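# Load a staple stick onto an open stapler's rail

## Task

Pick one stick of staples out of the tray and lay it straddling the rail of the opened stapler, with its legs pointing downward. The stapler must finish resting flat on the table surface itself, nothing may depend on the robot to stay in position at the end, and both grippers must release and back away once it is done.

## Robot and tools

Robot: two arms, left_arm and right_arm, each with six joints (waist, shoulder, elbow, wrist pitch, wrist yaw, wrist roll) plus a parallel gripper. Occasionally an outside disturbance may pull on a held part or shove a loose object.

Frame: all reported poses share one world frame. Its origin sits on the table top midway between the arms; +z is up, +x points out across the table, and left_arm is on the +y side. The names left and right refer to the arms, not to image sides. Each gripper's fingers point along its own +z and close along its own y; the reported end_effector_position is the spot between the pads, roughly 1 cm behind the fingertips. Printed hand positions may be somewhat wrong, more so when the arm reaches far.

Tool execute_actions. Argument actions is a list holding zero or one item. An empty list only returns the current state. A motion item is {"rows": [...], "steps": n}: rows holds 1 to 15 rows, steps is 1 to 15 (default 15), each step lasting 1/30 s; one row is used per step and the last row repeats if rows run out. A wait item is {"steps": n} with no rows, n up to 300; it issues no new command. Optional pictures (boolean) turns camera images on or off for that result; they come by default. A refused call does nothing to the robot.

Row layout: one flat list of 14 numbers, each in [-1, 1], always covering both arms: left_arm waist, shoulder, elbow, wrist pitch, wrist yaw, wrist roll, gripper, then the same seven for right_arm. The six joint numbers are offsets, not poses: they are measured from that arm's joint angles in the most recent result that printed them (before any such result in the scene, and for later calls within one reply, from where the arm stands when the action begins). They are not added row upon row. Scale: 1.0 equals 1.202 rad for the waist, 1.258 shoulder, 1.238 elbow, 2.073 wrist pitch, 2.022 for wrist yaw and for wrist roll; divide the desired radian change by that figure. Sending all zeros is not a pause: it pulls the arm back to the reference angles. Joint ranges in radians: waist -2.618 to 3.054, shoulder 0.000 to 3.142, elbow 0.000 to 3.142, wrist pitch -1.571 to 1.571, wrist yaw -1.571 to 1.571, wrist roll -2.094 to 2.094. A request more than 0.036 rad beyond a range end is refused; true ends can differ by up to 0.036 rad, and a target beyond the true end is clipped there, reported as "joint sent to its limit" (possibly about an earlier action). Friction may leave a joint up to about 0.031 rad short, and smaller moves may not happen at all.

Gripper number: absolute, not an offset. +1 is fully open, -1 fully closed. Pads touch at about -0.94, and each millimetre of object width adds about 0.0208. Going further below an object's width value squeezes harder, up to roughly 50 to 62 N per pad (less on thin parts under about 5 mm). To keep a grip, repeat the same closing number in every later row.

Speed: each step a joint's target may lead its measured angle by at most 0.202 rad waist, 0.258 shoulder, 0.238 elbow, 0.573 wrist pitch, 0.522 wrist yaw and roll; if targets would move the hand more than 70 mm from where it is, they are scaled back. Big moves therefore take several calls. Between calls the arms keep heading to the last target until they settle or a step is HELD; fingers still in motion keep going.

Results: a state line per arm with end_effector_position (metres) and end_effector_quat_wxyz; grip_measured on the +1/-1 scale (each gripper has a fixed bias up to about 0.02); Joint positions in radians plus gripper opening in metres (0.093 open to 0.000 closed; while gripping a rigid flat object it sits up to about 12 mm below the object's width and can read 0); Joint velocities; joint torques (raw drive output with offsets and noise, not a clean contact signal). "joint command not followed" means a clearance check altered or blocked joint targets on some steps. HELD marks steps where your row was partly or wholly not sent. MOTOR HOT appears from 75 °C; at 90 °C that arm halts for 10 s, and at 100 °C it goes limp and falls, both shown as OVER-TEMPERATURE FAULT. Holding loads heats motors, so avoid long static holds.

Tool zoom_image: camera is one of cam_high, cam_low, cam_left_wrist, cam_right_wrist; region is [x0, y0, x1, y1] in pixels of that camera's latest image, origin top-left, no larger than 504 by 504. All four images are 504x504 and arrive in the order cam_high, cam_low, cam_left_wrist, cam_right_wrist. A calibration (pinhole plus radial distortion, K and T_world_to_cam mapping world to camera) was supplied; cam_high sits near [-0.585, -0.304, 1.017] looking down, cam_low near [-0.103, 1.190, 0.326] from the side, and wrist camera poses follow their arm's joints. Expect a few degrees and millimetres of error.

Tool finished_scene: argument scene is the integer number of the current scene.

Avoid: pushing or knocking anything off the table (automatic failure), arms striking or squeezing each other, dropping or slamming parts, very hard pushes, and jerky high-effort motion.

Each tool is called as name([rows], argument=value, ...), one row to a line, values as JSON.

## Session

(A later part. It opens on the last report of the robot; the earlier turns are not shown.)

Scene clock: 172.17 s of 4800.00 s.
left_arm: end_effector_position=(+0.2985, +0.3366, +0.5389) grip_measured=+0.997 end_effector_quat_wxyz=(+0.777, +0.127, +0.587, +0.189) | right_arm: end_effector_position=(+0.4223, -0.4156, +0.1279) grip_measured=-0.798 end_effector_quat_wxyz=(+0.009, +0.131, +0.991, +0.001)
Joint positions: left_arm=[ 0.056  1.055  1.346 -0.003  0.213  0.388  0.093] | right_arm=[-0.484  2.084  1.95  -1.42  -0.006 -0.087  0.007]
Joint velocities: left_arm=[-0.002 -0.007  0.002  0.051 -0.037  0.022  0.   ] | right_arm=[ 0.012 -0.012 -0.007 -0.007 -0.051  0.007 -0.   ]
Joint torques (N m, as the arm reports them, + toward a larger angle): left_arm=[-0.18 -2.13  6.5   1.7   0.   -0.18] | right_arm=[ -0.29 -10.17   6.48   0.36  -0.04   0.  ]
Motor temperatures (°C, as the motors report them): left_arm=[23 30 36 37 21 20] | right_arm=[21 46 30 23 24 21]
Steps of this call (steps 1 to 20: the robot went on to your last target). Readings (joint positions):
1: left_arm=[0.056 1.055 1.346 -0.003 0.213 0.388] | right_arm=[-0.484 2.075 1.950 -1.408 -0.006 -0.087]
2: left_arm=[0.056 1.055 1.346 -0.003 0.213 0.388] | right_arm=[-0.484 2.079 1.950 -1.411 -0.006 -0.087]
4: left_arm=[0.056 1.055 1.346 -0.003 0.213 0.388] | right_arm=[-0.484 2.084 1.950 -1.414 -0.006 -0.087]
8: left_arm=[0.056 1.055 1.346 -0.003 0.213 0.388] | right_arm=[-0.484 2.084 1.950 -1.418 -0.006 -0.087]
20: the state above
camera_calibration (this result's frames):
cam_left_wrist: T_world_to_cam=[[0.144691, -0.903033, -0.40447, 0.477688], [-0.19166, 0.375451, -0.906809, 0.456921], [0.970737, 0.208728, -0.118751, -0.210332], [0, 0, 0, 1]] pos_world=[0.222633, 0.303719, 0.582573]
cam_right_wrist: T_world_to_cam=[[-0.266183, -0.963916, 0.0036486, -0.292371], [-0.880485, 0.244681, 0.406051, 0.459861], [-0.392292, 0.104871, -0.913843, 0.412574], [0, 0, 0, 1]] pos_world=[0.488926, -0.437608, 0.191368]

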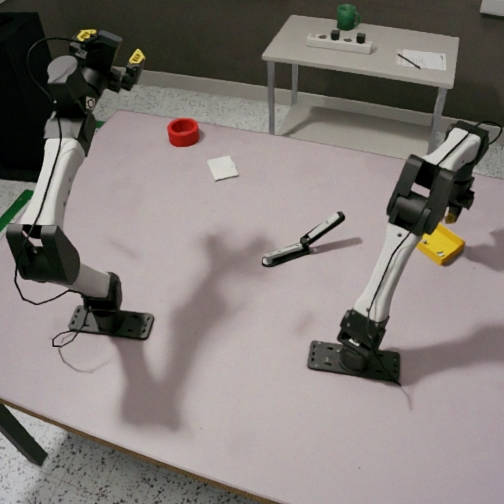

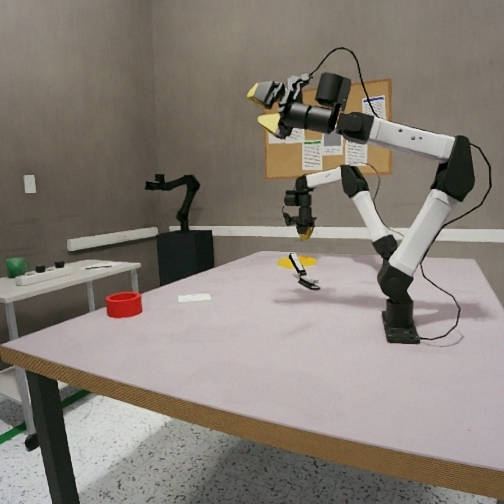

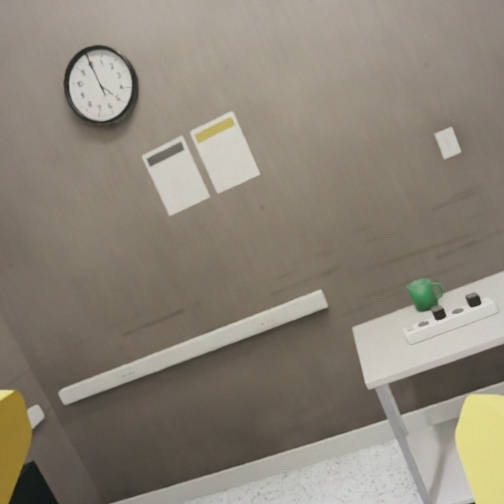

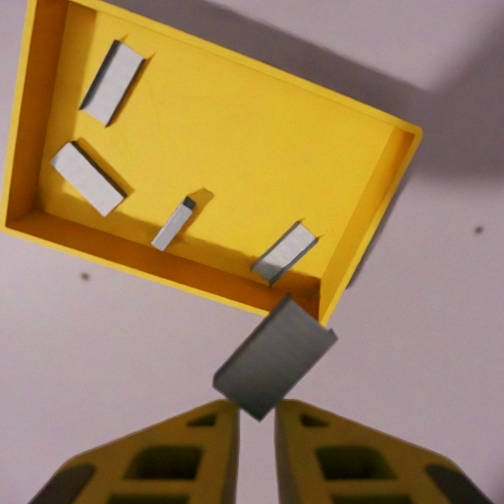

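execute_actions([
  {"rows":[[0,0,0,0,0,0,1,0.01,-0.02,-0.04,0.012,0,0,-0.8],[0,0,0,0,0,0,1,0.015,-0.04,-0.08,0.025,0,0,-0.8],[0,0,0,0,0,0,1,0.025,-0.06,-0.12,0.038,0,0,-0.8],[0,0,0,0,0,0,1,0.03,-0.08,-0.16,0.05,0,0,-0.8],[0,0,0,0,0,0,1,0.04,-0.1,-0.2,0.063,0,0,-0.8],[0,0,0,0,0,0,1,0.05,-0.12,-0.24,0.076,0,0,-0.8],[0,0,0,0,0,0,1,0.055,-0.14,-0.28,0.09,0,0,-0.8],[0,0,0,0,0,0,1,0.065,-0.16,-0.32,0.1,0,0,-0.8],[0,0,0,0,0,0,1,0.07,-0.18,-0.36,0.115,0,0,-0.8],[0,0,0,0,0,0,1,0.08,-0.2,-0.4,0.13,0,0,-0.8],[0,0,0,0,0,0,1,0.09,-0.21,-0.44,0.14,0,0,-0.8],[0,0,0,0,0,0,1,0.1,-0.22,-0.48,0.155,0,0,-0.8],[0,0,0,0,0,0,1,0.11,-0.23,-0.52,0.17,0,0,-0.8],[0,0,0,0,0,0,1,0.11,-0.23,-0.55,0.18,0,0,-0.8]],"steps":15},
], pictures=false)

execute_actions([
  {"steps":25},
])

Scene clock: 182.83 s of 4800.00 s.
left_arm: end_effector_position=(+0.2985, +0.3366, +0.5389) grip_measured=+0.997 end_effector_quat_wxyz=(+0.777, +0.127, +0.587, +0.189) | right_arm: end_effector_position=(+0.3480, -0.3484, +0.0705) grip_measured=-0.798 end_effector_quat_wxyz=(-0.025, +0.071, +0.997, +0.007)
Joint positions: left_arm=[ 0.056  1.055  1.346 -0.003  0.213  0.388  0.093] | right_arm=[-0.363  1.805  1.334 -1.152 -0.006 -0.087  0.007]
Joint velocities: left_arm=[-0.012 -0.007  0.012  0.022 -0.037  0.022  0.001] | right_arm=[ 0.188 -0.081 -0.906  0.315  0.037 -0.037 -0.001]
Joint torques (N m, as the arm reports them, + toward a larger angle): left_arm=[-0.14 -2.07  6.58  1.7   0.01 -0.19] | right_arm=[-0.37 -8.8   5.78  0.89 -0.04  0.  ]
Motor temperatures (°C, as the motors report them): left_arm=[23 30 36 38 21 20] | right_arm=[21 46 30 23 24 21]
Steps of this call (steps 1 to 15: the robot went on to your last target; steps 16 to 90: nothing new was sent; then 7.17 s passed at rest; steps 91 to 105: all 15 steps of this action). Readings (joint positions):
91: left_arm=[0.056 1.055 1.346 -0.003 0.213 0.388] | right_arm=[-0.484 2.082 1.946 -1.417 -0.006 -0.087]
92: left_arm=[0.056 1.055 1.346 -0.003 0.213 0.388] | right_arm=[-0.483 2.074 1.928 -1.405 -0.006 -0.087]
94: left_arm=[0.056 1.055 1.346 -0.003 0.213 0.388] | right_arm=[-0.478 2.040 1.855 -1.372 -0.006 -0.087]
98: left_arm=[0.056 1.055 1.346 -0.003 0.213 0.388] | right_arm=[-0.440 1.943 1.660 -1.305 -0.006 -0.087]
105: the state above

Scene clock: 183.67 s of 4800.00 s.
left_arm: end_effector_position=(+0.2985, +0.3366, +0.5389) grip_measured=+0.997 end_effector_quat_wxyz=(+0.777, +0.127, +0.587, +0.189) | right_arm: end_effector_position=(+0.3544, -0.3477, +0.0581) grip_measured=-0.798 end_effector_quat_wxyz=(-0.006, +0.068, +0.998, +0.004)
Joint positions: left_arm=[ 0.056  1.055  1.346 -0.003  0.213  0.388  0.093] | right_arm=[-0.357  1.805  1.284 -1.063 -0.006 -0.087  0.007]
Joint velocities: left_arm=[ 0.007 -0.012  0.002  0.022 -0.037  0.022 -0.001] | right_arm=[ 0.007 -0.007  0.007 -0.037  0.007  0.051  0.   ]
Joint torques (N m, as the arm reports them, + toward a larger angle): left_arm=[-0.18 -2.13  6.51  1.73  0.   -0.19] | right_arm=[ 0.11 -9.12  5.27  0.61 -0.04  0.01]
Motor temperatures (°C, as the motors report them): left_arm=[23 30 36 38 21 20] | right_arm=[21 45 30 23 24 21]
Steps of this call (steps 1 to 25: the robot went on to your last target). Readings (joint positions):
1: left_arm=[0.056 1.055 1.346 -0.003 0.213 0.388] | right_arm=[-0.358 1.805 1.310 -1.142 -0.006 -0.087]
2: left_arm=[0.056 1.055 1.346 -0.003 0.213 0.388] | right_arm=[-0.357 1.805 1.293 -1.132 -0.006 -0.087]
4: left_arm=[0.056 1.055 1.346 -0.003 0.213 0.388] | right_arm=[-0.357 1.805 1.284 -1.117 -0.006 -0.087]
8: left_arm=[0.056 1.055 1.346 -0.003 0.213 0.388] | right_arm=[-0.357 1.805 1.284 -1.083 -0.006 -0.087]
25: the state above
camera_calibration (this result's frames):
cam_left_wrist: T_world_to_cam=[[0.144691, -0.903033, -0.40447, 0.477688], [-0.19166, 0.375451, -0.906809, 0.456921], [0.970737, 0.208728, -0.118751, -0.210332], [0, 0, 0, 1]] pos_world=[0.222633, 0.303719, 0.582573]
cam_right_wrist: T_world_to_cam=[[-0.141848, -0.989888, 0.00125049, -0.29771], [-0.892051, 0.128376, 0.433319, 0.373933], [-0.429098, 0.0603499, -0.90124, 0.311934], [0, 0, 0, 1]] pos_world=[0.425188, -0.361529, 0.119467]

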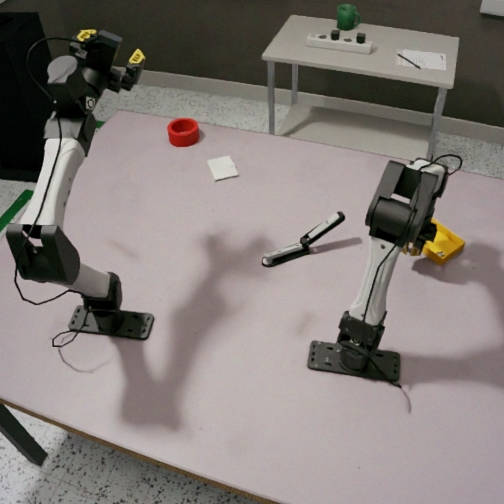

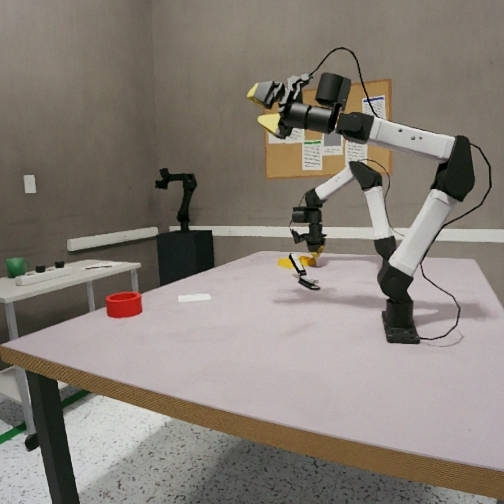

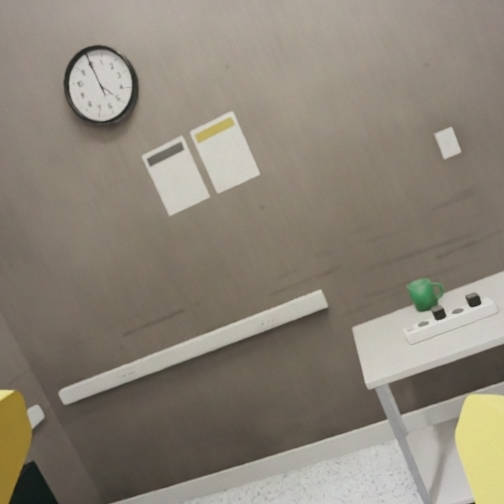

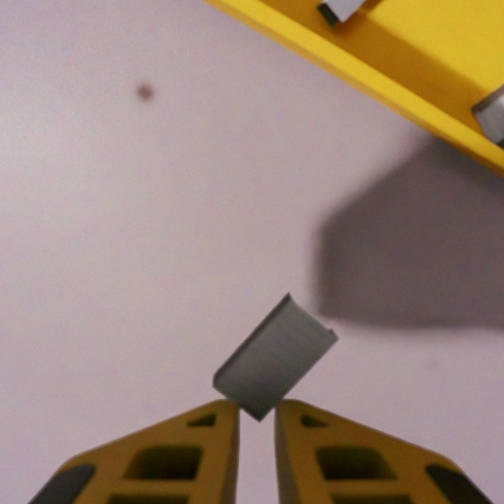

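Lower 38 mm via elbow and wrist.

execute_actions([
  {"rows":[[0,0,0,0,0,0,1,0,0,-0.03,0.02,0,0,-0.8],[0,0,0,0,0,0,1,0,0,-0.05,0.03,0,0,-0.8],[0,0,0,0,0,0,1,0,0,-0.07,0.045,0,0,-0.8],[0,0,0,0,0,0,1,0,0,-0.09,0.06,0,0,-0.8],[0,0,0,0,0,0,1,0,0,-0.11,0.07,0,0,-0.8],[0,0,0,0,0,0,1,0,0,-0.13,0.08,0,0,-0.8],[0,0,0,0,0,0,1,0,0,-0.14,0.085,0,0,-0.8]],"steps":15},
], pictures=false)

execute_actions([
  {"steps":20},
])

Scene clock: 190.47 s of 4800.00 s.
left_arm: end_effector_position=(+0.2985, +0.3366, +0.5389) grip_measured=+0.997 end_effector_quat_wxyz=(+0.777, +0.127, +0.587, +0.189) | right_arm: end_effector_position=(+0.3379, -0.3440, +0.0210) grip_measured=-0.798 end_effector_quat_wxyz=(-0.012, +0.068, +0.998, +0.005)
Joint positions: left_arm=[ 0.056  1.055  1.346 -0.003  0.213  0.388  0.093] | right_arm=[-0.357  1.805  1.126 -0.918 -0.006 -0.087  0.007]
Joint velocities: left_arm=[-0.002  0.002  0.002 -0.022 -0.022 -0.007 -0.   ] | right_arm=[-0.007  0.022  0.002  0.007  0.037 -0.022 -0.001]
Joint torques (N m, as the arm reports them, + toward a larger angle): left_arm=[-0.17 -2.12  6.46  1.71 -0.02 -0.19] | right_arm=[-0.26 -8.09  4.77  0.56 -0.04  0.  ]
Motor temperatures (°C, as the motors report them): left_arm=[23 30 36 38 21 20] | right_arm=[21 45 30 23 24 21]
Steps of this call (steps 1 to 15: the robot went on to your last target; steps 16 to 90: nothing new was sent; then 3.30 s passed at rest; steps 91 to 105: all 15 steps of this action). Readings (joint positions):
91: left_arm=[0.056 1.055 1.346 -0.003 0.213 0.388] | right_arm=[-0.357 1.805 1.282 -1.060 -0.006 -0.087]
92: left_arm=[0.056 1.055 1.346 -0.003 0.213 0.388] | right_arm=[-0.357 1.805 1.276 -1.050 -0.006 -0.087]
94: left_arm=[0.056 1.055 1.346 -0.003 0.213 0.388] | right_arm=[-0.357 1.805 1.244 -1.016 -0.006 -0.087]
98: left_arm=[0.056 1.055 1.346 -0.003 0.213 0.388] | right_arm=[-0.357 1.805 1.149 -0.954 -0.006 -0.087]
105: the state above

Scene clock: 191.13 s of 4800.00 s.
left_arm: end_effector_position=(+0.2985, +0.3366, +0.5389) grip_measured=+0.997 end_effector_quat_wxyz=(+0.777, +0.127, +0.587, +0.189) | right_arm: end_effector_position=(+0.3415, -0.3448, +0.0210) grip_measured=-0.798 end_effector_quat_wxyz=(-0.005, +0.068, +0.998, +0.004)
Joint positions: left_arm=[ 0.056  1.055  1.346 -0.003  0.213  0.388  0.093] | right_arm=[-0.357  1.805  1.126 -0.903 -0.006 -0.087  0.007]
Joint velocities: left_arm=[ 0.007  0.007 -0.017  0.051  0.037 -0.007  0.   ] | right_arm=[ 0.002  0.002 -0.002 -0.037 -0.051  0.007 -0.001]
Joint torques (N m, as the arm reports them, + toward a larger angle): left_arm=[-0.15 -2.17  6.57  1.7   0.   -0.17] | right_arm=[-0.28 -8.15  4.85  0.62 -0.04  0.01]
Motor temperatures (°C, as the motors report them): left_arm=[23 29 36 38 21 20] | right_arm=[21 44 30 23 24 21]
Steps of this call (steps 1 to 20: the robot went on to your last target). Readings (joint positions):
1: left_arm=[0.056 1.055 1.346 -0.003 0.213 0.388] | right_arm=[-0.357 1.805 1.126 -0.915 -0.006 -0.087]
2: left_arm=[0.056 1.055 1.346 -0.003 0.213 0.388] | right_arm=[-0.357 1.805 1.126 -0.912 -0.006 -0.087]
4: left_arm=[0.056 1.055 1.346 -0.003 0.213 0.388] | right_arm=[-0.357 1.805 1.126 -0.908 -0.006 -0.087]
8: left_arm=[0.056 1.055 1.346 -0.003 0.213 0.388] | right_arm=[-0.357 1.805 1.126 -0.905 -0.006 -0.087]
20: the state above
camera_calibration (this result's frames):
cam_left_wrist: T_world_to_cam=[[0.144691, -0.903033, -0.40447, 0.477688], [-0.19166, 0.375451, -0.906809, 0.456921], [0.970737, 0.208728, -0.118751, -0.210332], [0, 0, 0, 1]] pos_world=[0.222633, 0.303719, 0.582573]
cam_right_wrist: T_world_to_cam=[[-0.141851, -0.989887, 0.00146305, -0.296607], [-0.893176, 0.12863, 0.430918, 0.378608], [-0.426749, 0.0598196, -0.90239, 0.271724], [0, 0, 0, 1]] pos_world=[0.412047, -0.358562, 0.0824862]

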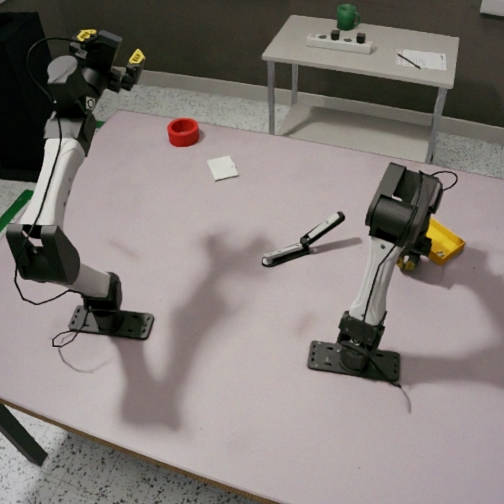

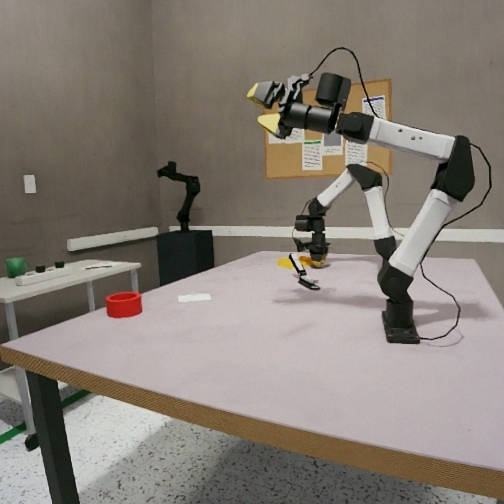

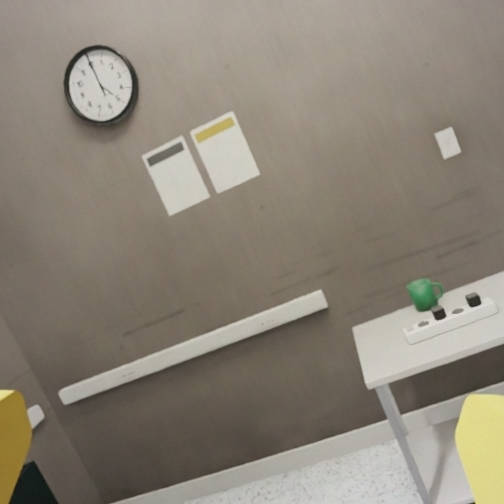

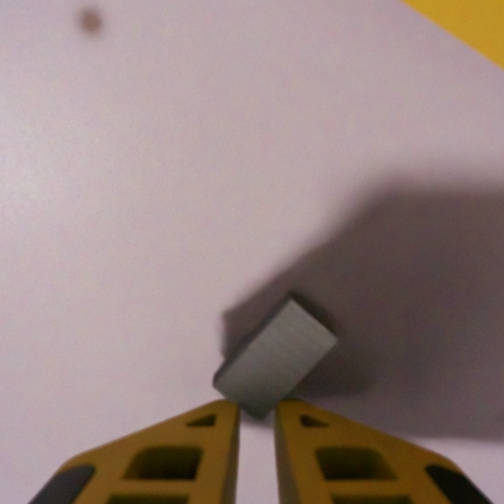

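execute_actions(actions=[])

Scene clock: 210.00 s of 4800.00 s.
left_arm: end_effector_position=(+0.2985, +0.3366, +0.5389) grip_measured=+0.997 end_effector_quat_wxyz=(+0.777, +0.127, +0.587, +0.189) | right_arm: end_effector_position=(+0.3415, -0.3448, +0.0210) grip_measured=-0.798 end_effector_quat_wxyz=(-0.005, +0.068, +0.998, +0.004)
Joint positions: left_arm=[ 0.056  1.055  1.346 -0.003  0.213  0.388  0.093] | right_arm=[-0.357  1.805  1.126 -0.903 -0.006 -0.087  0.007]
Joint velocities: left_arm=[ 0.007 -0.007  0.002 -0.037  0.007 -0.066  0.001] | right_arm=[-0.017  0.002 -0.022  0.051  0.007 -0.037  0.   ]
Joint torques (N m, as the arm reports them, + toward a larger angle): left_arm=[-0.19 -2.16  6.56  1.71  0.01 -0.19] | right_arm=[-0.28 -8.14  4.85  0.63 -0.03  0.01]
Motor temperatures (°C, as the motors report them): left_arm=[23 29 36 38 21 20] | right_arm=[21 42 29 23 24 21]
Steps of this call (steps 1 to 15: the robot went on to your last target; steps 16 to 90: nothing new was sent; then 15.87 s passed at rest). Readings (joint positions):
1: left_arm=[0.056 1.055 1.346 -0.003 0.213 0.388] | right_arm=[-0.357 1.805 1.126 -0.903 -0.006 -0.087]
2: left_arm=[0.056 1.055 1.346 -0.003 0.213 0.388] | right_arm=[-0.357 1.805 1.126 -0.903 -0.006 -0.087]
4: left_arm=[0.056 1.055 1.346 -0.003 0.213 0.388] | right_arm=[-0.357 1.805 1.126 -0.903 -0.006 -0.087]
8: left_arm=[0.056 1.055 1.346 -0.003 0.213 0.388] | right_arm=[-0.357 1.805 1.126 -0.903 -0.006 -0.087]
90: the state above
All arms were judged still, so your last target was given up. Only a new action makes them travel on or press farther. Fingers that are still opening or closing keep moving.
camera_calibration (this result's frames):
cam_left_wrist: T_world_to_cam=[[0.144691, -0.903033, -0.40447, 0.477688], [-0.19166, 0.375451, -0.906809, 0.456921], [0.970737, 0.208728, -0.118751, -0.210332], [0, 0, 0, 1]] pos_world=[0.222633, 0.303719, 0.582573]
cam_right_wrist: T_world_to_cam=[[-0.141851, -0.989887, 0.00146305, -0.296607], [-0.893176, 0.12863, 0.430918, 0.378608], [-0.426749, 0.0598196, -0.90239, 0.271724], [0, 0, 0, 1]] pos_world=[0.412047, -0.358562, 0.0824862]

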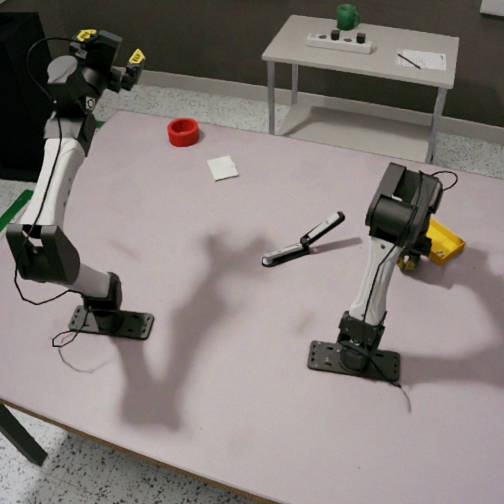

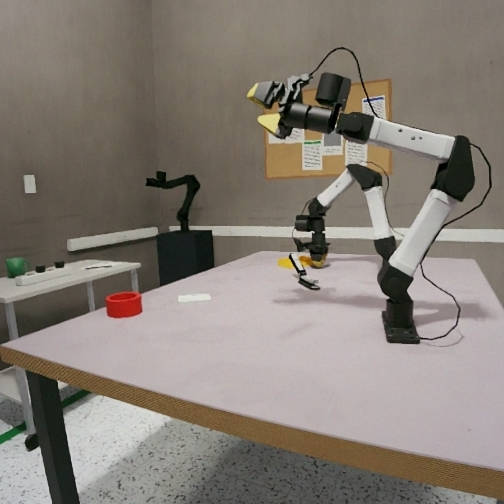

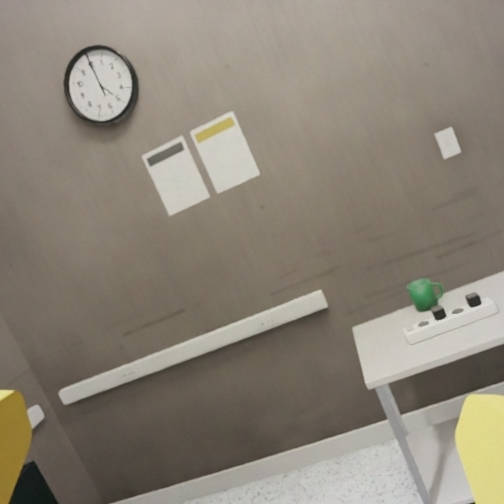

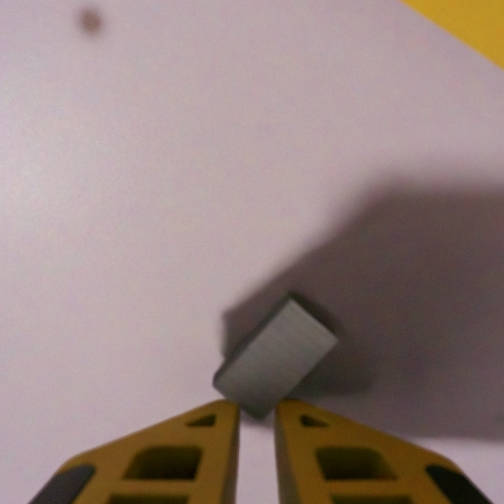

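execute_actions([
  {"rows":[[0,0,0,0,0,0,1,0,0.02,0,0,0,0,-0.8],[0,0,0,0,0,0,1,0,0.02,0,0,0,0,-0.8],[0,0,0,0,0,0,1,0,0.02,0,0,0,0,-0.8],[0,0,0,0,0,0,1,0,0.02,0,0,0,0,-0.8],[0,0,0,0,0,0,1,0,0.02,0,0,0,0,-0.8],[0,0,0,0,0,0,1,0,0.02,0,0,0,0,-0.8],[0,0,0,0,0,0,1,0,0.02,0,0,0,0,-0.8],[0,0,0,0,0,0,1,0,0.02,0,0,0,0,-0.8],[0,0,0,0,0,0,1,0,0.02,0,0,0,0,-0.76],[0,0,0,0,0,0,1,0,0.02,0,0,0,0,-0.72],[0,0,0,0,0,0,1,0,0.02,0,0,0,0,-0.68],[0,0,0,0,0,0,1,0,0.02,0,0,0,0,-0.64],[0,0,0,0,0,0,1,0,0.02,0,0,0,0,-0.6]]},
], pictures=false)

execute_actions([
  {"rows":[[0,0,0,0,0,0,1,0,0,0.09,-0.045,0,0,-0.5]]},
], pictures=false)

execute_actions([
  {"rows":[[0,0,0,0,0,0,1,-0.02,0,0,0,0,0.37,-0.45]]},
], pictures=false)

execute_actions([
  {"steps":25},
])

Scene clock: 222.67 s of 4800.00 s.
left_arm: end_effector_position=(+0.2985, +0.3366, +0.5389) grip_measured=+0.997 end_effector_quat_wxyz=(+0.777, +0.127, +0.587, +0.189) | right_arm: end_effector_position=(+0.3415, -0.3448, +0.0210) grip_measured=-0.603 end_effector_quat_wxyz=(-0.005, +0.068, +0.998, +0.004)
Joint positions: left_arm=[ 0.056  1.055  1.346 -0.003  0.213  0.388  0.093] | right_arm=[-0.357  1.805  1.126 -0.903 -0.006 -0.087  0.016]
Joint velocities: left_arm=[ 0.007 -0.002 -0.022 -0.007 -0.081  0.022 -0.001] | right_arm=[-0.007  0.002 -0.007 -0.022 -0.022  0.037  0.001]
Joint torques (N m, as the arm reports them, + toward a larger angle): left_arm=[-0.19 -2.1   6.57  1.73 -0.01 -0.19] | right_arm=[-0.26 -6.41  6.04  0.46 -0.04  0.  ]
Motor temperatures (°C, as the motors report them): left_arm=[23 29 36 39 21 20] | right_arm=[21 41 29 23 24 21]
Steps of this call (steps 1 to 90: nothing new was sent; then 9.17 s passed at rest; steps 91 to 105: all 15 steps of this action). Readings (joint positions):
91: left_arm=[0.056 1.055 1.346 -0.003 0.213 0.388] | right_arm=[-0.357 1.805 1.126 -0.903 -0.006 -0.087]
92: left_arm=[0.056 1.055 1.346 -0.003 0.213 0.388] | right_arm=[-0.357 1.805 1.126 -0.903 -0.006 -0.087]
94: left_arm=[0.056 1.055 1.346 -0.003 0.213 0.388] | right_arm=[-0.357 1.805 1.126 -0.903 -0.006 -0.087]
98: left_arm=[0.056 1.055 1.346 -0.003 0.213 0.388] | right_arm=[-0.357 1.805 1.126 -0.903 -0.006 -0.087]
105: the state above

Scene clock: 223.17 s of 4800.00 s.
left_arm: end_effector_position=(+0.2985, +0.3366, +0.5389) grip_measured=+0.997 end_effector_quat_wxyz=(+0.777, +0.127, +0.587, +0.189) | right_arm: end_effector_position=(+0.3560, -0.3481, +0.0422) grip_measured=-0.502 end_effector_quat_wxyz=(+0.006, +0.068, +0.998, +0.002)
Joint positions: left_arm=[ 0.056  1.055  1.346 -0.003  0.213  0.388  0.093] | right_arm=[-0.357  1.809  1.223 -0.975 -0.006 -0.087  0.021]
Joint velocities: left_arm=[ 0.002 -0.017  0.007 -0.051 -0.095 -0.037 -0.001] | right_arm=[ 0.002 -0.007 -0.002 -0.066  0.022 -0.066  0.   ]
Joint torques (N m, as the arm reports them, + toward a larger angle): left_arm=[-0.19 -2.14  6.57  1.7   0.01 -0.16] | right_arm=[-0.27 -8.66  7.32  0.32 -0.04  0.  ]
Motor temperatures (°C, as the motors report them): left_arm=[23 29 36 39 21 20] | right_arm=[21 41 29 23 24 21]
Steps of this call (steps 1 to 15: all 15 steps of this action). Readings (joint positions):
1: left_arm=[0.056 1.055 1.346 -0.003 0.213 0.388] | right_arm=[-0.357 1.806 1.139 -0.920 -0.006 -0.087]
2: left_arm=[0.056 1.055 1.346 -0.003 0.213 0.388] | right_arm=[-0.357 1.809 1.162 -0.942 -0.006 -0.087]
4: left_arm=[0.056 1.055 1.346 -0.003 0.213 0.388] | right_arm=[-0.357 1.809 1.203 -0.955 -0.006 -0.087]
8: left_arm=[0.056 1.055 1.346 -0.003 0.213 0.388] | right_arm=[-0.357 1.809 1.223 -0.958 -0.006 -0.087]
15: the state above

Scene clock: 223.67 s of 4800.00 s.
left_arm: end_effector_position=(+0.2985, +0.3366, +0.5389) grip_measured=+0.997 end_effector_quat_wxyz=(+0.777, +0.127, +0.587, +0.189) | right_arm: end_effector_position=(+0.3549, -0.3525, +0.0422) grip_measured=-0.452 end_effector_quat_wxyz=(+0.004, +0.417, +0.909, +0.004)
Joint positions: left_arm=[ 0.056  1.055  1.346 -0.003  0.213  0.388  0.093] | right_arm=[-0.371  1.809  1.223 -0.975 -0.006  0.624  0.024]
Joint velocities: left_arm=[-0.002 -0.017  0.007  0.022  0.022 -0.022  0.   ] | right_arm=[-0.012 -0.007  0.002 -0.007 -0.007  0.198 -0.   ]
Joint torques (N m, as the arm reports them, + toward a larger angle): left_arm=[-0.14 -2.15  6.48  1.71  0.   -0.19] | right_arm=[-1.03 -8.42  6.23  0.5   0.01  0.05]
Motor temperatures (°C, as the motors report them): left_arm=[23 29 36 39 21 20] | right_arm=[21 41 29 23 24 21]
Steps of this call (steps 1 to 15: all 15 steps of this action). Readings (joint positions):
1: left_arm=[0.056 1.055 1.346 -0.003 0.213 0.388] | right_arm=[-0.357 1.809 1.223 -0.975 -0.006 -0.014]
2: left_arm=[0.056 1.055 1.346 -0.003 0.213 0.388] | right_arm=[-0.359 1.809 1.223 -0.975 -0.006 0.086]
4: left_arm=[0.056 1.055 1.346 -0.003 0.213 0.388] | right_arm=[-0.366 1.809 1.223 -0.975 -0.006 0.276]
8: left_arm=[0.056 1.055 1.346 -0.003 0.213 0.388] | right_arm=[-0.371 1.809 1.223 -0.975 -0.006 0.502]
15: the state above

Scene clock: 224.50 s of 4800.00 s.
left_arm: end_effector_position=(+0.2985, +0.3366, +0.5389) grip_measured=+0.997 end_effector_quat_wxyz=(+0.777, +0.127, +0.587, +0.189) | right_arm: end_effector_position=(+0.3549, -0.3525, +0.0422) grip_measured=-0.452 end_effector_quat_wxyz=(+0.004, +0.431, +0.902, +0.004)
Joint positions: left_arm=[ 0.056  1.055  1.346 -0.003  0.213  0.388  0.093] | right_arm=[-0.371  1.809  1.223 -0.975 -0.006  0.655  0.024]
Joint velocities: left_arm=[-0.017  0.002 -0.002 -0.037  0.022 -0.022 -0.   ] | right_arm=[-0.007  0.002 -0.012 -0.066 -0.066  0.007 -0.001]
Joint torques (N m, as the arm reports them, + toward a larger angle): left_arm=[-0.16 -2.12  6.53  1.7   0.01 -0.18] | right_arm=[-1.06 -8.39  6.25  0.5   0.01  0.05]
Motor temperatures (°C, as the motors report them): left_arm=[23 29 36 39 21 20] | right_arm=[21 41 29 23 24 21]
Steps of this call (steps 1 to 25: the robot went on to your last target). Readings (joint positions):
1: left_arm=[0.056 1.055 1.346 -0.003 0.213 0.388] | right_arm=[-0.371 1.809 1.223 -0.975 -0.006 0.630]
2: left_arm=[0.056 1.055 1.346 -0.003 0.213 0.388] | right_arm=[-0.371 1.809 1.223 -0.975 -0.006 0.635]
4: left_arm=[0.056 1.055 1.346 -0.003 0.213 0.388] | right_arm=[-0.371 1.809 1.223 -0.975 -0.006 0.643]
8: left_arm=[0.056 1.055 1.346 -0.003 0.213 0.388] | right_arm=[-0.371 1.809 1.223 -0.975 -0.006 0.650]
25: the state above
camera_calibration (this result's frames):
cam_left_wrist: T_world_to_cam=[[0.144691, -0.903033, -0.40447, 0.477688], [-0.19166, 0.375451, -0.906809, 0.456921], [0.970737, 0.208728, -0.118751, -0.210332], [0, 0, 0, 1]] pos_world=[0.222633, 0.303719, 0.582573]
cam_right_wrist: T_world_to_cam=[[-0.782338, -0.622849, -0.00253439, 0.0545429], [-0.566567, 0.709943, 0.418309, 0.472014], [-0.258744, 0.328695, -0.908301, 0.332521], [0, 0, 0, 1]] pos_world=[0.396136, -0.410429, 0.104719]

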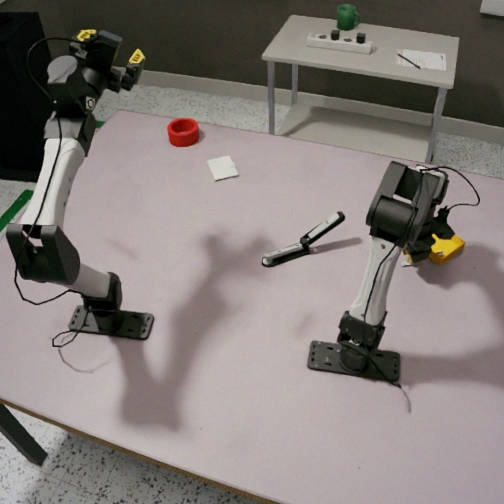

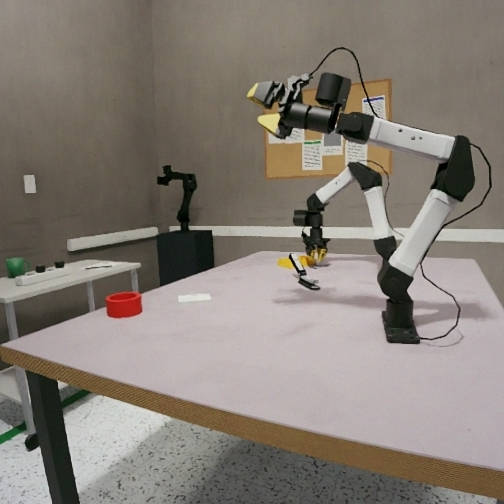

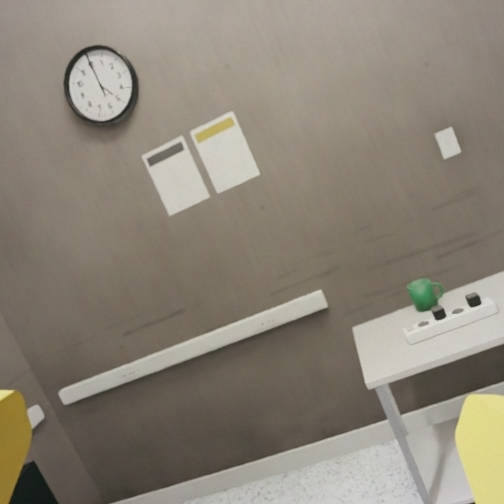

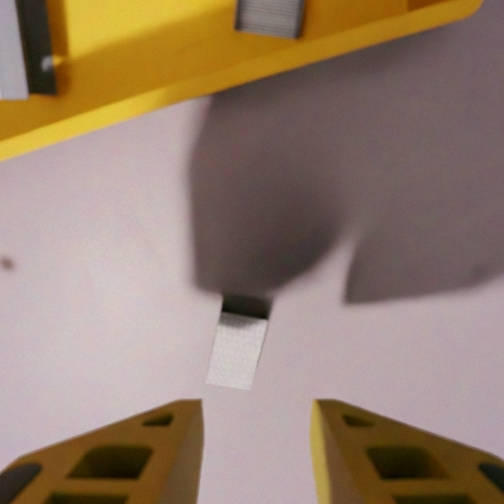

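execute_actions([
  {"rows":[[0,0,0,0,0,0,1,0,0.055,0,0.042,0,0.075,-0.45]]},
], pictures=false)

execute_actions([
  {"steps":20},
])

Scene clock: 231.50 s of 4800.00 s.
left_arm: end_effector_position=(+0.2985, +0.3366, +0.5389) grip_measured=+0.997 end_effector_quat_wxyz=(+0.777, +0.127, +0.587, +0.189) | right_arm: end_effector_position=(+0.3664, -0.3553, +0.0238) grip_measured=-0.452 end_effector_quat_wxyz=(+0.008, +0.494, +0.870, +0.005)
Joint positions: left_arm=[ 0.056  1.055  1.346 -0.003  0.213  0.388  0.093] | right_arm=[-0.371  1.869  1.223 -0.906 -0.006  0.796  0.024]
Joint velocities: left_arm=[ 0.002 -0.012  0.002  0.051  0.007  0.037 -0.001] | right_arm=[-0.007  0.012  0.007 -0.022 -0.007  0.051 -0.   ]
Joint torques (N m, as the arm reports them, + toward a larger angle): left_arm=[-0.18 -2.09  6.58  1.69  0.01 -0.2 ] | right_arm=[-0.29 -8.34  6.22  0.69  0.02  0.03]
Motor temperatures (°C, as the motors report them): left_arm=[23 29 37 39 21 20] | right_arm=[21 41 29 23 24 21]
Steps of this call (steps 1 to 15: the robot went on to your last target; steps 16 to 90: nothing new was sent; then 3.50 s passed at rest; steps 91 to 105: all 15 steps of this action). Readings (joint positions):
91: left_arm=[0.056 1.055 1.346 -0.003 0.213 0.388] | right_arm=[-0.371 1.813 1.223 -0.971 -0.006 0.676]
92: left_arm=[0.056 1.055 1.346 -0.003 0.213 0.388] | right_arm=[-0.371 1.822 1.223 -0.957 -0.006 0.702]
94: left_arm=[0.056 1.055 1.346 -0.003 0.213 0.388] | right_arm=[-0.371 1.847 1.223 -0.935 -0.006 0.738]
98: left_arm=[0.056 1.055 1.346 -0.003 0.213 0.388] | right_arm=[-0.371 1.869 1.223 -0.917 -0.006 0.776]
105: the state above

Scene clock: 232.17 s of 4800.00 s.
left_arm: end_effector_position=(+0.2985, +0.3366, +0.5389) grip_measured=+0.997 end_effector_quat_wxyz=(+0.777, +0.127, +0.587, +0.189) | right_arm: end_effector_position=(+0.3669, -0.3554, +0.0238) grip_measured=-0.452 end_effector_quat_wxyz=(+0.009, +0.496, +0.868, +0.006)
Joint positions: left_arm=[ 0.056  1.055  1.346 -0.003  0.213  0.388  0.093] | right_arm=[-0.371  1.869  1.223 -0.904 -0.006  0.801  0.024]
Joint velocities: left_arm=[ 0.002 -0.017 -0.017  0.051 -0.007 -0.022 -0.001] | right_arm=[-0.007 -0.017  0.002  0.007 -0.022 -0.051 -0.   ]
Joint torques (N m, as the arm reports them, + toward a larger angle): left_arm=[-0.19 -2.18  6.5   1.71  0.   -0.17] | right_arm=[-0.29 -8.25  6.13  0.67  0.02  0.06]
Motor temperatures (°C, as the motors report them): left_arm=[23 29 37 39 21 20] | right_arm=[21 41 29 23 24 21]
Steps of this call (steps 1 to 15: the robot went on to your last target; steps 16 to 20: nothing new was sent). Readings (joint positions):
1: left_arm=[0.056 1.055 1.346 -0.003 0.213 0.388] | right_arm=[-0.371 1.869 1.223 -0.906 -0.006 0.797]
2: left_arm=[0.056 1.055 1.346 -0.003 0.213 0.388] | right_arm=[-0.371 1.869 1.223 -0.905 -0.006 0.798]
4: left_arm=[0.056 1.055 1.346 -0.003 0.213 0.388] | right_arm=[-0.371 1.869 1.223 -0.905 -0.006 0.799]
8: left_arm=[0.056 1.055 1.346 -0.003 0.213 0.388] | right_arm=[-0.371 1.869 1.223 -0.905 -0.006 0.800]
20: the state above
All arms were judged still, so your last target was given up. Only a new action makes them travel on or press farther. Fingers that are still opening or closing keep moving.
camera_calibration (this result's frames):
cam_left_wrist: T_world_to_cam=[[0.144691, -0.903033, -0.40447, 0.477688], [-0.19166, 0.375451, -0.906809, 0.456921], [0.970737, 0.208728, -0.118751, -0.210332], [0, 0, 0, 1]] pos_world=[0.222633, 0.303719, 0.582573]
cam_right_wrist: T_world_to_cam=[[-0.864418, -0.502665, -0.0104596, 0.135089], [-0.461485, 0.785003, 0.413282, 0.476796], [-0.199532, 0.362075, -0.910543, 0.310012], [0, 0, 0, 1]] pos_world=[0.398665, -0.418629, 0.0866412]

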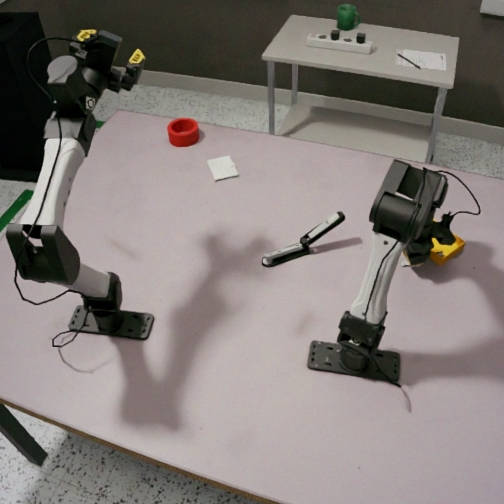

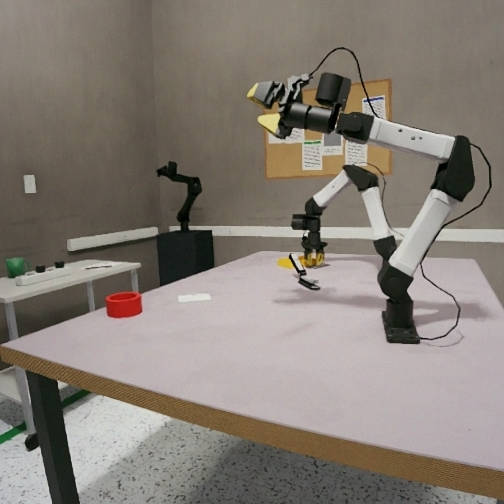

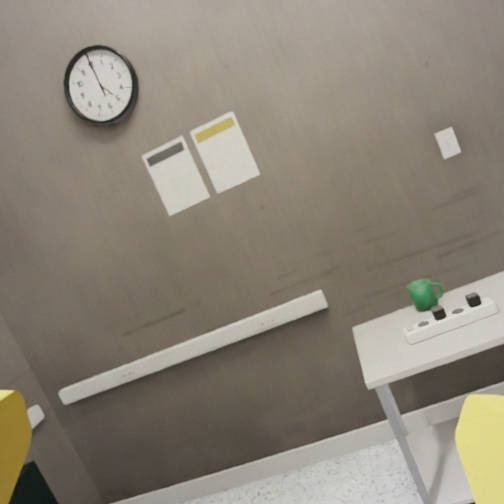

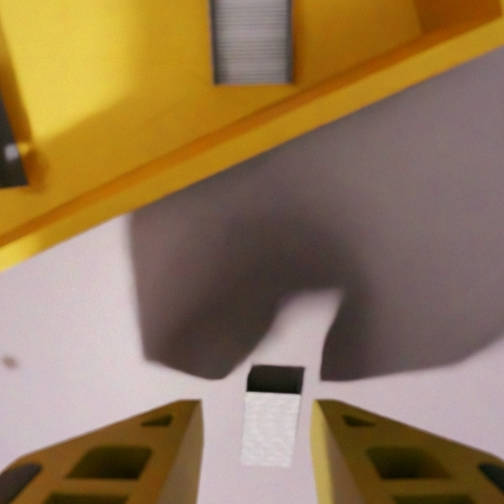

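execute_actions([
  {"rows":[[0,0,0,0,0,0,1,0,0.03,0,0,0,0,-0.45]]},
])

Scene clock: 238.87 s of 4800.00 s.
left_arm: end_effector_position=(+0.2985, +0.3366, +0.5389) grip_measured=+0.997 end_effector_quat_wxyz=(+0.777, +0.127, +0.587, +0.189) | right_arm: end_effector_position=(+0.3649, -0.3549, +0.0167) grip_measured=-0.452 end_effector_quat_wxyz=(-0.002, +0.496, +0.868, +0.003)
Joint positions: left_arm=[ 0.056  1.055  1.346 -0.003  0.213  0.388  0.093] | right_arm=[-0.371  1.892  1.223 -0.904 -0.006  0.802  0.024]
Joint velocities: left_arm=[-0.007  0.012 -0.017 -0.007  0.007 -0.022 -0.001] | right_arm=[ 0.002 -0.017 -0.022  0.022 -0.037  0.051  0.   ]
Joint torques (N m, as the arm reports them, + toward a larger angle): left_arm=[-0.13 -2.07  6.49  1.7   0.   -0.16] | right_arm=[-0.29 -7.86  6.02  0.47  0.02  0.  ]
Motor temperatures (°C, as the motors report them): left_arm=[23 29 37 39 21 20] | right_arm=[21 41 29 23 24 21]
Steps of this call (steps 1 to 90: nothing new was sent; then 3.20 s passed at rest; steps 91 to 105: all 15 steps of this action). Readings (joint positions):
91: left_arm=[0.056 1.055 1.346 -0.003 0.213 0.388] | right_arm=[-0.371 1.871 1.223 -0.904 -0.006 0.802]
92: left_arm=[0.056 1.055 1.346 -0.003 0.213 0.388] | right_arm=[-0.371 1.874 1.223 -0.904 -0.006 0.802]
94: left_arm=[0.056 1.055 1.346 -0.003 0.213 0.388] | right_arm=[-0.371 1.884 1.223 -0.904 -0.006 0.802]
98: left_arm=[0.056 1.055 1.346 -0.003 0.213 0.388] | right_arm=[-0.371 1.892 1.223 -0.904 -0.006 0.802]
105: the state above
camera_calibration (this result's frames):
cam_left_wrist: T_world_to_cam=[[0.144691, -0.903033, -0.40447, 0.477688], [-0.19166, 0.375451, -0.906809, 0.456921], [0.970737, 0.208728, -0.118751, -0.210332], [0, 0, 0, 1]] pos_world=[0.222633, 0.303719, 0.582573]
cam_right_wrist: T_world_to_cam=[[-0.86466, -0.502323, 0.00581281, 0.133436], [-0.451987, 0.782962, 0.427409, 0.473956], [-0.219249, 0.366936, -0.90404, 0.311818], [0, 0, 0, 1]] pos_world=[0.397964, -0.418479, 0.0785477]

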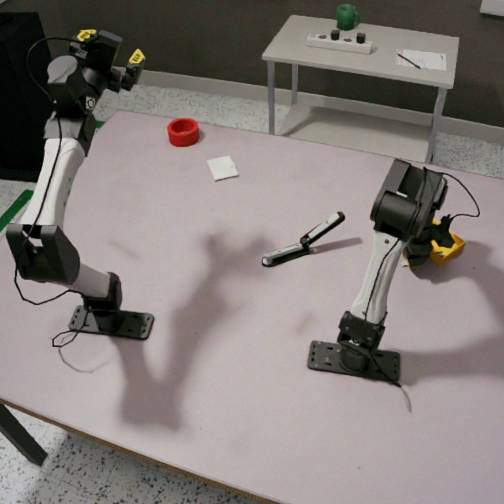

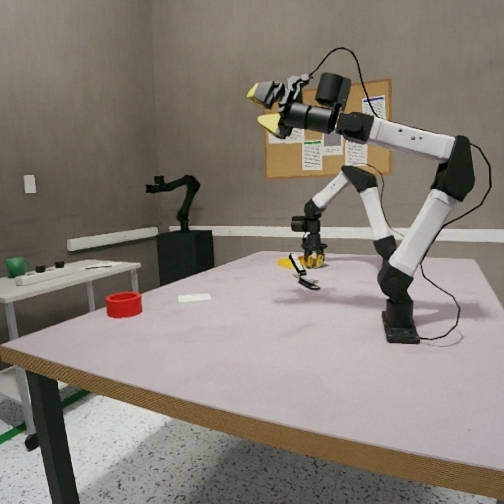

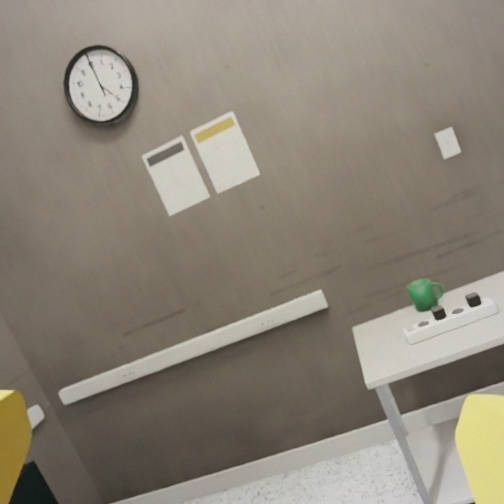

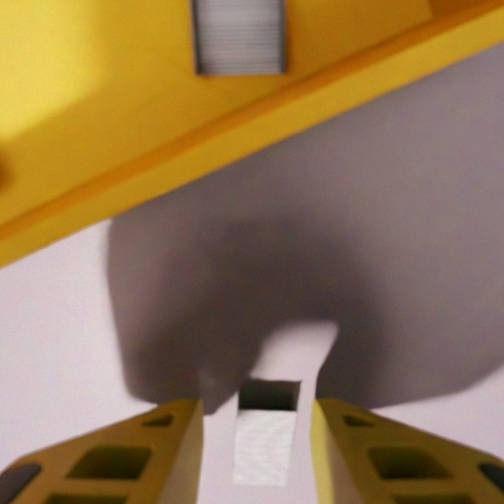

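A touch lower, then close.

execute_actions([
  {"rows":[[0,0,0,0,0,0,1,0,0.022,0,0,0,0,-0.45]],"steps":10},
], pictures=false)

execute_actions([
  {"rows":[[0,0,0,0,0,0,1,0,0,0,0,0,0,-0.5],[0,0,0,0,0,0,1,0,0,0,0,0,0,-0.54],[0,0,0,0,0,0,1,0,0,0,0,0,0,-0.58],[0,0,0,0,0,0,1,0,0,0,0,0,0,-0.61],[0,0,0,0,0,0,1,0,0,0,0,0,0,-0.64],[0,0,0,0,0,0,1,0,0,0,0,0,0,-0.67],[0,0,0,0,0,0,1,0,0,0,0,0,0,-0.7],[0,0,0,0,0,0,1,0,0,0,0,0,0,-0.73],[0,0,0,0,0,0,1,0,0,0,0,0,0,-0.76],[0,0,0,0,0,0,1,0,0,0,0,0,0,-0.8]]},
], pictures=false)

execute_actions([
  {"rows":[[0,0,0,0,0,0,1,0,-0.03,0,0,0,0,-0.8],[0,0,0,0,0,0,1,0,-0.05,0.01,-0.02,0,0,-0.8],[0,0,0,0,0,0,1,0,-0.07,0.02,-0.04,0,0,-0.8],[0,0,0,0,0,0,1,0,-0.09,0.03,-0.06,0,0,-0.8],[0,0,0,0,0,0,1,0,-0.11,0.04,-0.08,0,0,-0.8],[0,0,0,0,0,0,1,0,-0.13,0.05,-0.10,0,0,-0.8],[0,0,0,0,0,0,1,0,-0.15,0.06,-0.12,0,0,-0.8],[0,0,0,0,0,0,1,0,-0.17,0.07,-0.14,0,0,-0.8],[0,0,0,0,0,0,1,0,-0.18,0.08,-0.16,0,0,-0.8]]},
])

Scene clock: 253.90 s of 4800.00 s.
left_arm: end_effector_position=(+0.2985, +0.3366, +0.5389) grip_measured=+0.997 end_effector_quat_wxyz=(+0.777, +0.127, +0.587, +0.189) | right_arm: end_effector_position=(+0.3649, -0.3549, +0.0167) grip_measured=-0.452 end_effector_quat_wxyz=(-0.002, +0.496, +0.868, +0.003)
Joint positions: left_arm=[ 0.056  1.055  1.346 -0.003  0.213  0.388  0.093] | right_arm=[-0.371  1.892  1.223 -0.904 -0.006  0.802  0.024]
Joint velocities: left_arm=[ 0.012  0.002  0.002 -0.095  0.037 -0.007  0.001] | right_arm=[ 0.012 -0.002 -0.007 -0.022 -0.051  0.007  0.   ]
Joint torques (N m, as the arm reports them, + toward a larger angle): left_arm=[-0.18 -2.17  6.55  1.71 -0.03 -0.19] | right_arm=[-0.26 -7.01  6.06  0.46  0.02  0.  ]
Motor temperatures (°C, as the motors report them): left_arm=[23 29 37 40 21 20] | right_arm=[21 40 29 23 24 21]
Steps of this call (steps 1 to 15: the robot went on to your last target; steps 16 to 90: nothing new was sent; then 11.70 s passed at rest; steps 91 to 100: all 10 steps of this action). Readings (joint positions):
91: left_arm=[0.056 1.055 1.346 -0.003 0.213 0.388] | right_arm=[-0.371 1.892 1.223 -0.904 -0.006 0.802]
92: left_arm=[0.056 1.055 1.346 -0.003 0.213 0.388] | right_arm=[-0.371 1.892 1.223 -0.904 -0.006 0.802]
94: left_arm=[0.056 1.055 1.346 -0.003 0.213 0.388] | right_arm=[-0.371 1.892 1.223 -0.904 -0.006 0.802]
98: left_arm=[0.056 1.055 1.346 -0.003 0.213 0.388] | right_arm=[-0.371 1.892 1.223 -0.904 -0.006 0.802]
100: the state above

Scene clock: 254.40 s of 4800.00 s.
left_arm: end_effector_position=(+0.2985, +0.3366, +0.5389) grip_measured=+0.997 end_effector_quat_wxyz=(+0.777, +0.127, +0.587, +0.189) | right_arm: end_effector_position=(+0.3649, -0.3549, +0.0167) grip_measured=-0.789 end_effector_quat_wxyz=(-0.002, +0.496, +0.868, +0.003)
Joint positions: left_arm=[ 0.056  1.055  1.346 -0.003  0.213  0.388  0.093] | right_arm=[-0.371  1.892  1.223 -0.904 -0.006  0.802  0.007]
Joint velocities: left_arm=[ 0.002  0.002 -0.007  0.007 -0.007 -0.022 -0.   ] | right_arm=[-0.007  0.017  0.002 -0.081  0.007 -0.037 -0.   ]
Joint torques (N m, as the arm reports them, + toward a larger angle): left_arm=[-0.13 -2.13  6.47  1.7   0.   -0.16] | right_arm=[-0.28 -8.95  6.03  0.45  0.01  0.  ]
Motor temperatures (°C, as the motors report them): left_arm=[23 29 37 40 21 20] | right_arm=[21 40 29 23 24 21]
Steps of this call (steps 1 to 15: all 15 steps of this action). Readings (joint positions):
1: left_arm=[0.056 1.055 1.346 -0.003 0.213 0.388] | right_arm=[-0.371 1.892 1.223 -0.904 -0.006 0.802]
2: left_arm=[0.056 1.055 1.346 -0.003 0.213 0.388] | right_arm=[-0.371 1.892 1.223 -0.904 -0.006 0.802]
4: left_arm=[0.056 1.055 1.346 -0.003 0.213 0.388] | right_arm=[-0.371 1.892 1.223 -0.904 -0.006 0.802]
8: left_arm=[0.056 1.055 1.346 -0.003 0.213 0.388] | right_arm=[-0.371 1.892 1.223 -0.904 -0.006 0.802]
15: the state above

Scene clock: 254.90 s of 4800.00 s.
left_arm: end_effector_position=(+0.2985, +0.3366, +0.5389) grip_measured=+0.997 end_effector_quat_wxyz=(+0.777, +0.127, +0.587, +0.189) | right_arm: end_effector_position=(+0.3392, -0.3487, +0.1089) grip_measured=-0.789 end_effector_quat_wxyz=(+0.024, +0.496, +0.868, +0.010)
Joint positions: left_arm=[ 0.056  1.055  1.346 -0.003  0.213  0.388  0.093] | right_arm=[-0.371  1.655  1.313 -1.177 -0.006  0.802  0.007]
Joint velocities: left_arm=[-0.002 -0.007  0.007 -0.007  0.022  0.051 -0.   ] | right_arm=[-0.007  0.071 -0.002 -0.344 -0.051 -0.007  0.001]
Joint torques (N m, as the arm reports them, + toward a larger angle): left_arm=[-0.19 -2.11  6.52  1.71 -0.01 -0.18] | right_arm=[-0.29 -6.76  7.24  0.5   0.02  0.01]
Motor temperatures (°C, as the motors report them): left_arm=[23 29 37 40 21 20] | right_arm=[21 40 30 23 24 21]
Steps of this call (steps 1 to 15: all 15 steps of this action). Readings (joint positions):
1: left_arm=[0.056 1.055 1.346 -0.003 0.213 0.388] | right_arm=[-0.371 1.890 1.223 -0.904 -0.006 0.802]
2: left_arm=[0.056 1.055 1.346 -0.003 0.213 0.388] | right_arm=[-0.371 1.885 1.223 -0.906 -0.006 0.802]
4: left_arm=[0.056 1.055 1.346 -0.003 0.213 0.388] | right_arm=[-0.371 1.856 1.223 -0.929 -0.006 0.802]
8: left_arm=[0.056 1.055 1.346 -0.003 0.213 0.388] | right_arm=[-0.371 1.751 1.260 -1.041 -0.006 0.802]
15: the state above
camera_calibration (this result's frames):
cam_left_wrist: T_world_to_cam=[[0.144691, -0.903033, -0.40447, 0.477688], [-0.19166, 0.375451, -0.906809, 0.456921], [0.970737, 0.208728, -0.118751, -0.210332], [0, 0, 0, 1]] pos_world=[0.222633, 0.303719, 0.582573]
cam_right_wrist: T_world_to_cam=[[-0.863923, -0.502501, -0.0336249, 0.11782], [-0.473744, 0.788197, 0.392826, 0.431106], [-0.170892, 0.355301, -0.918998, 0.368464], [0, 0, 0, 1]] pos_world=[0.368989, -0.411507, 0.17323]

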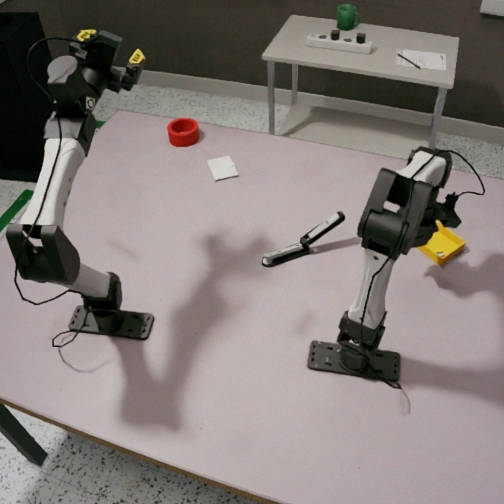

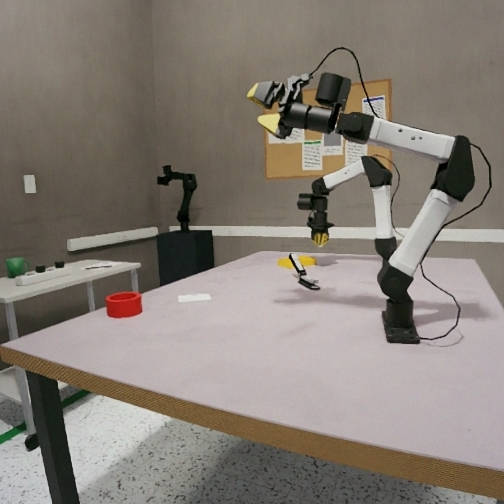

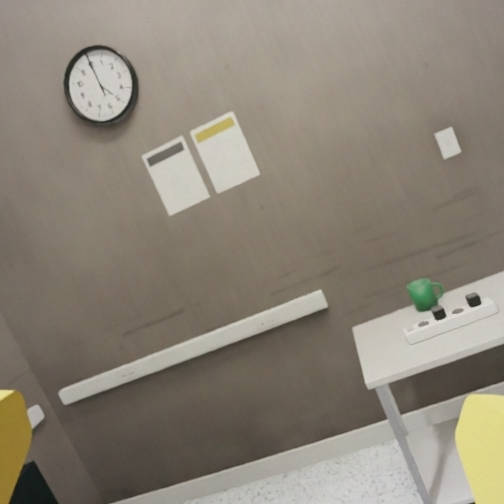

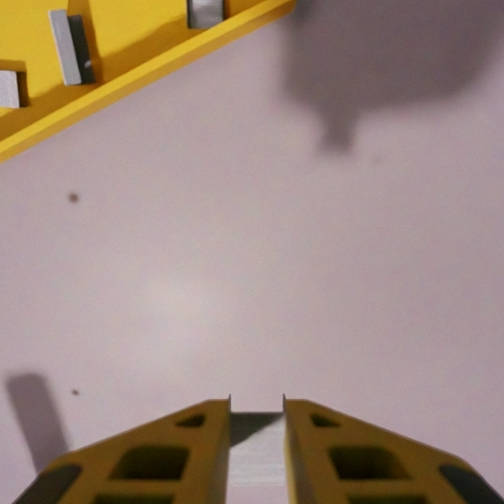

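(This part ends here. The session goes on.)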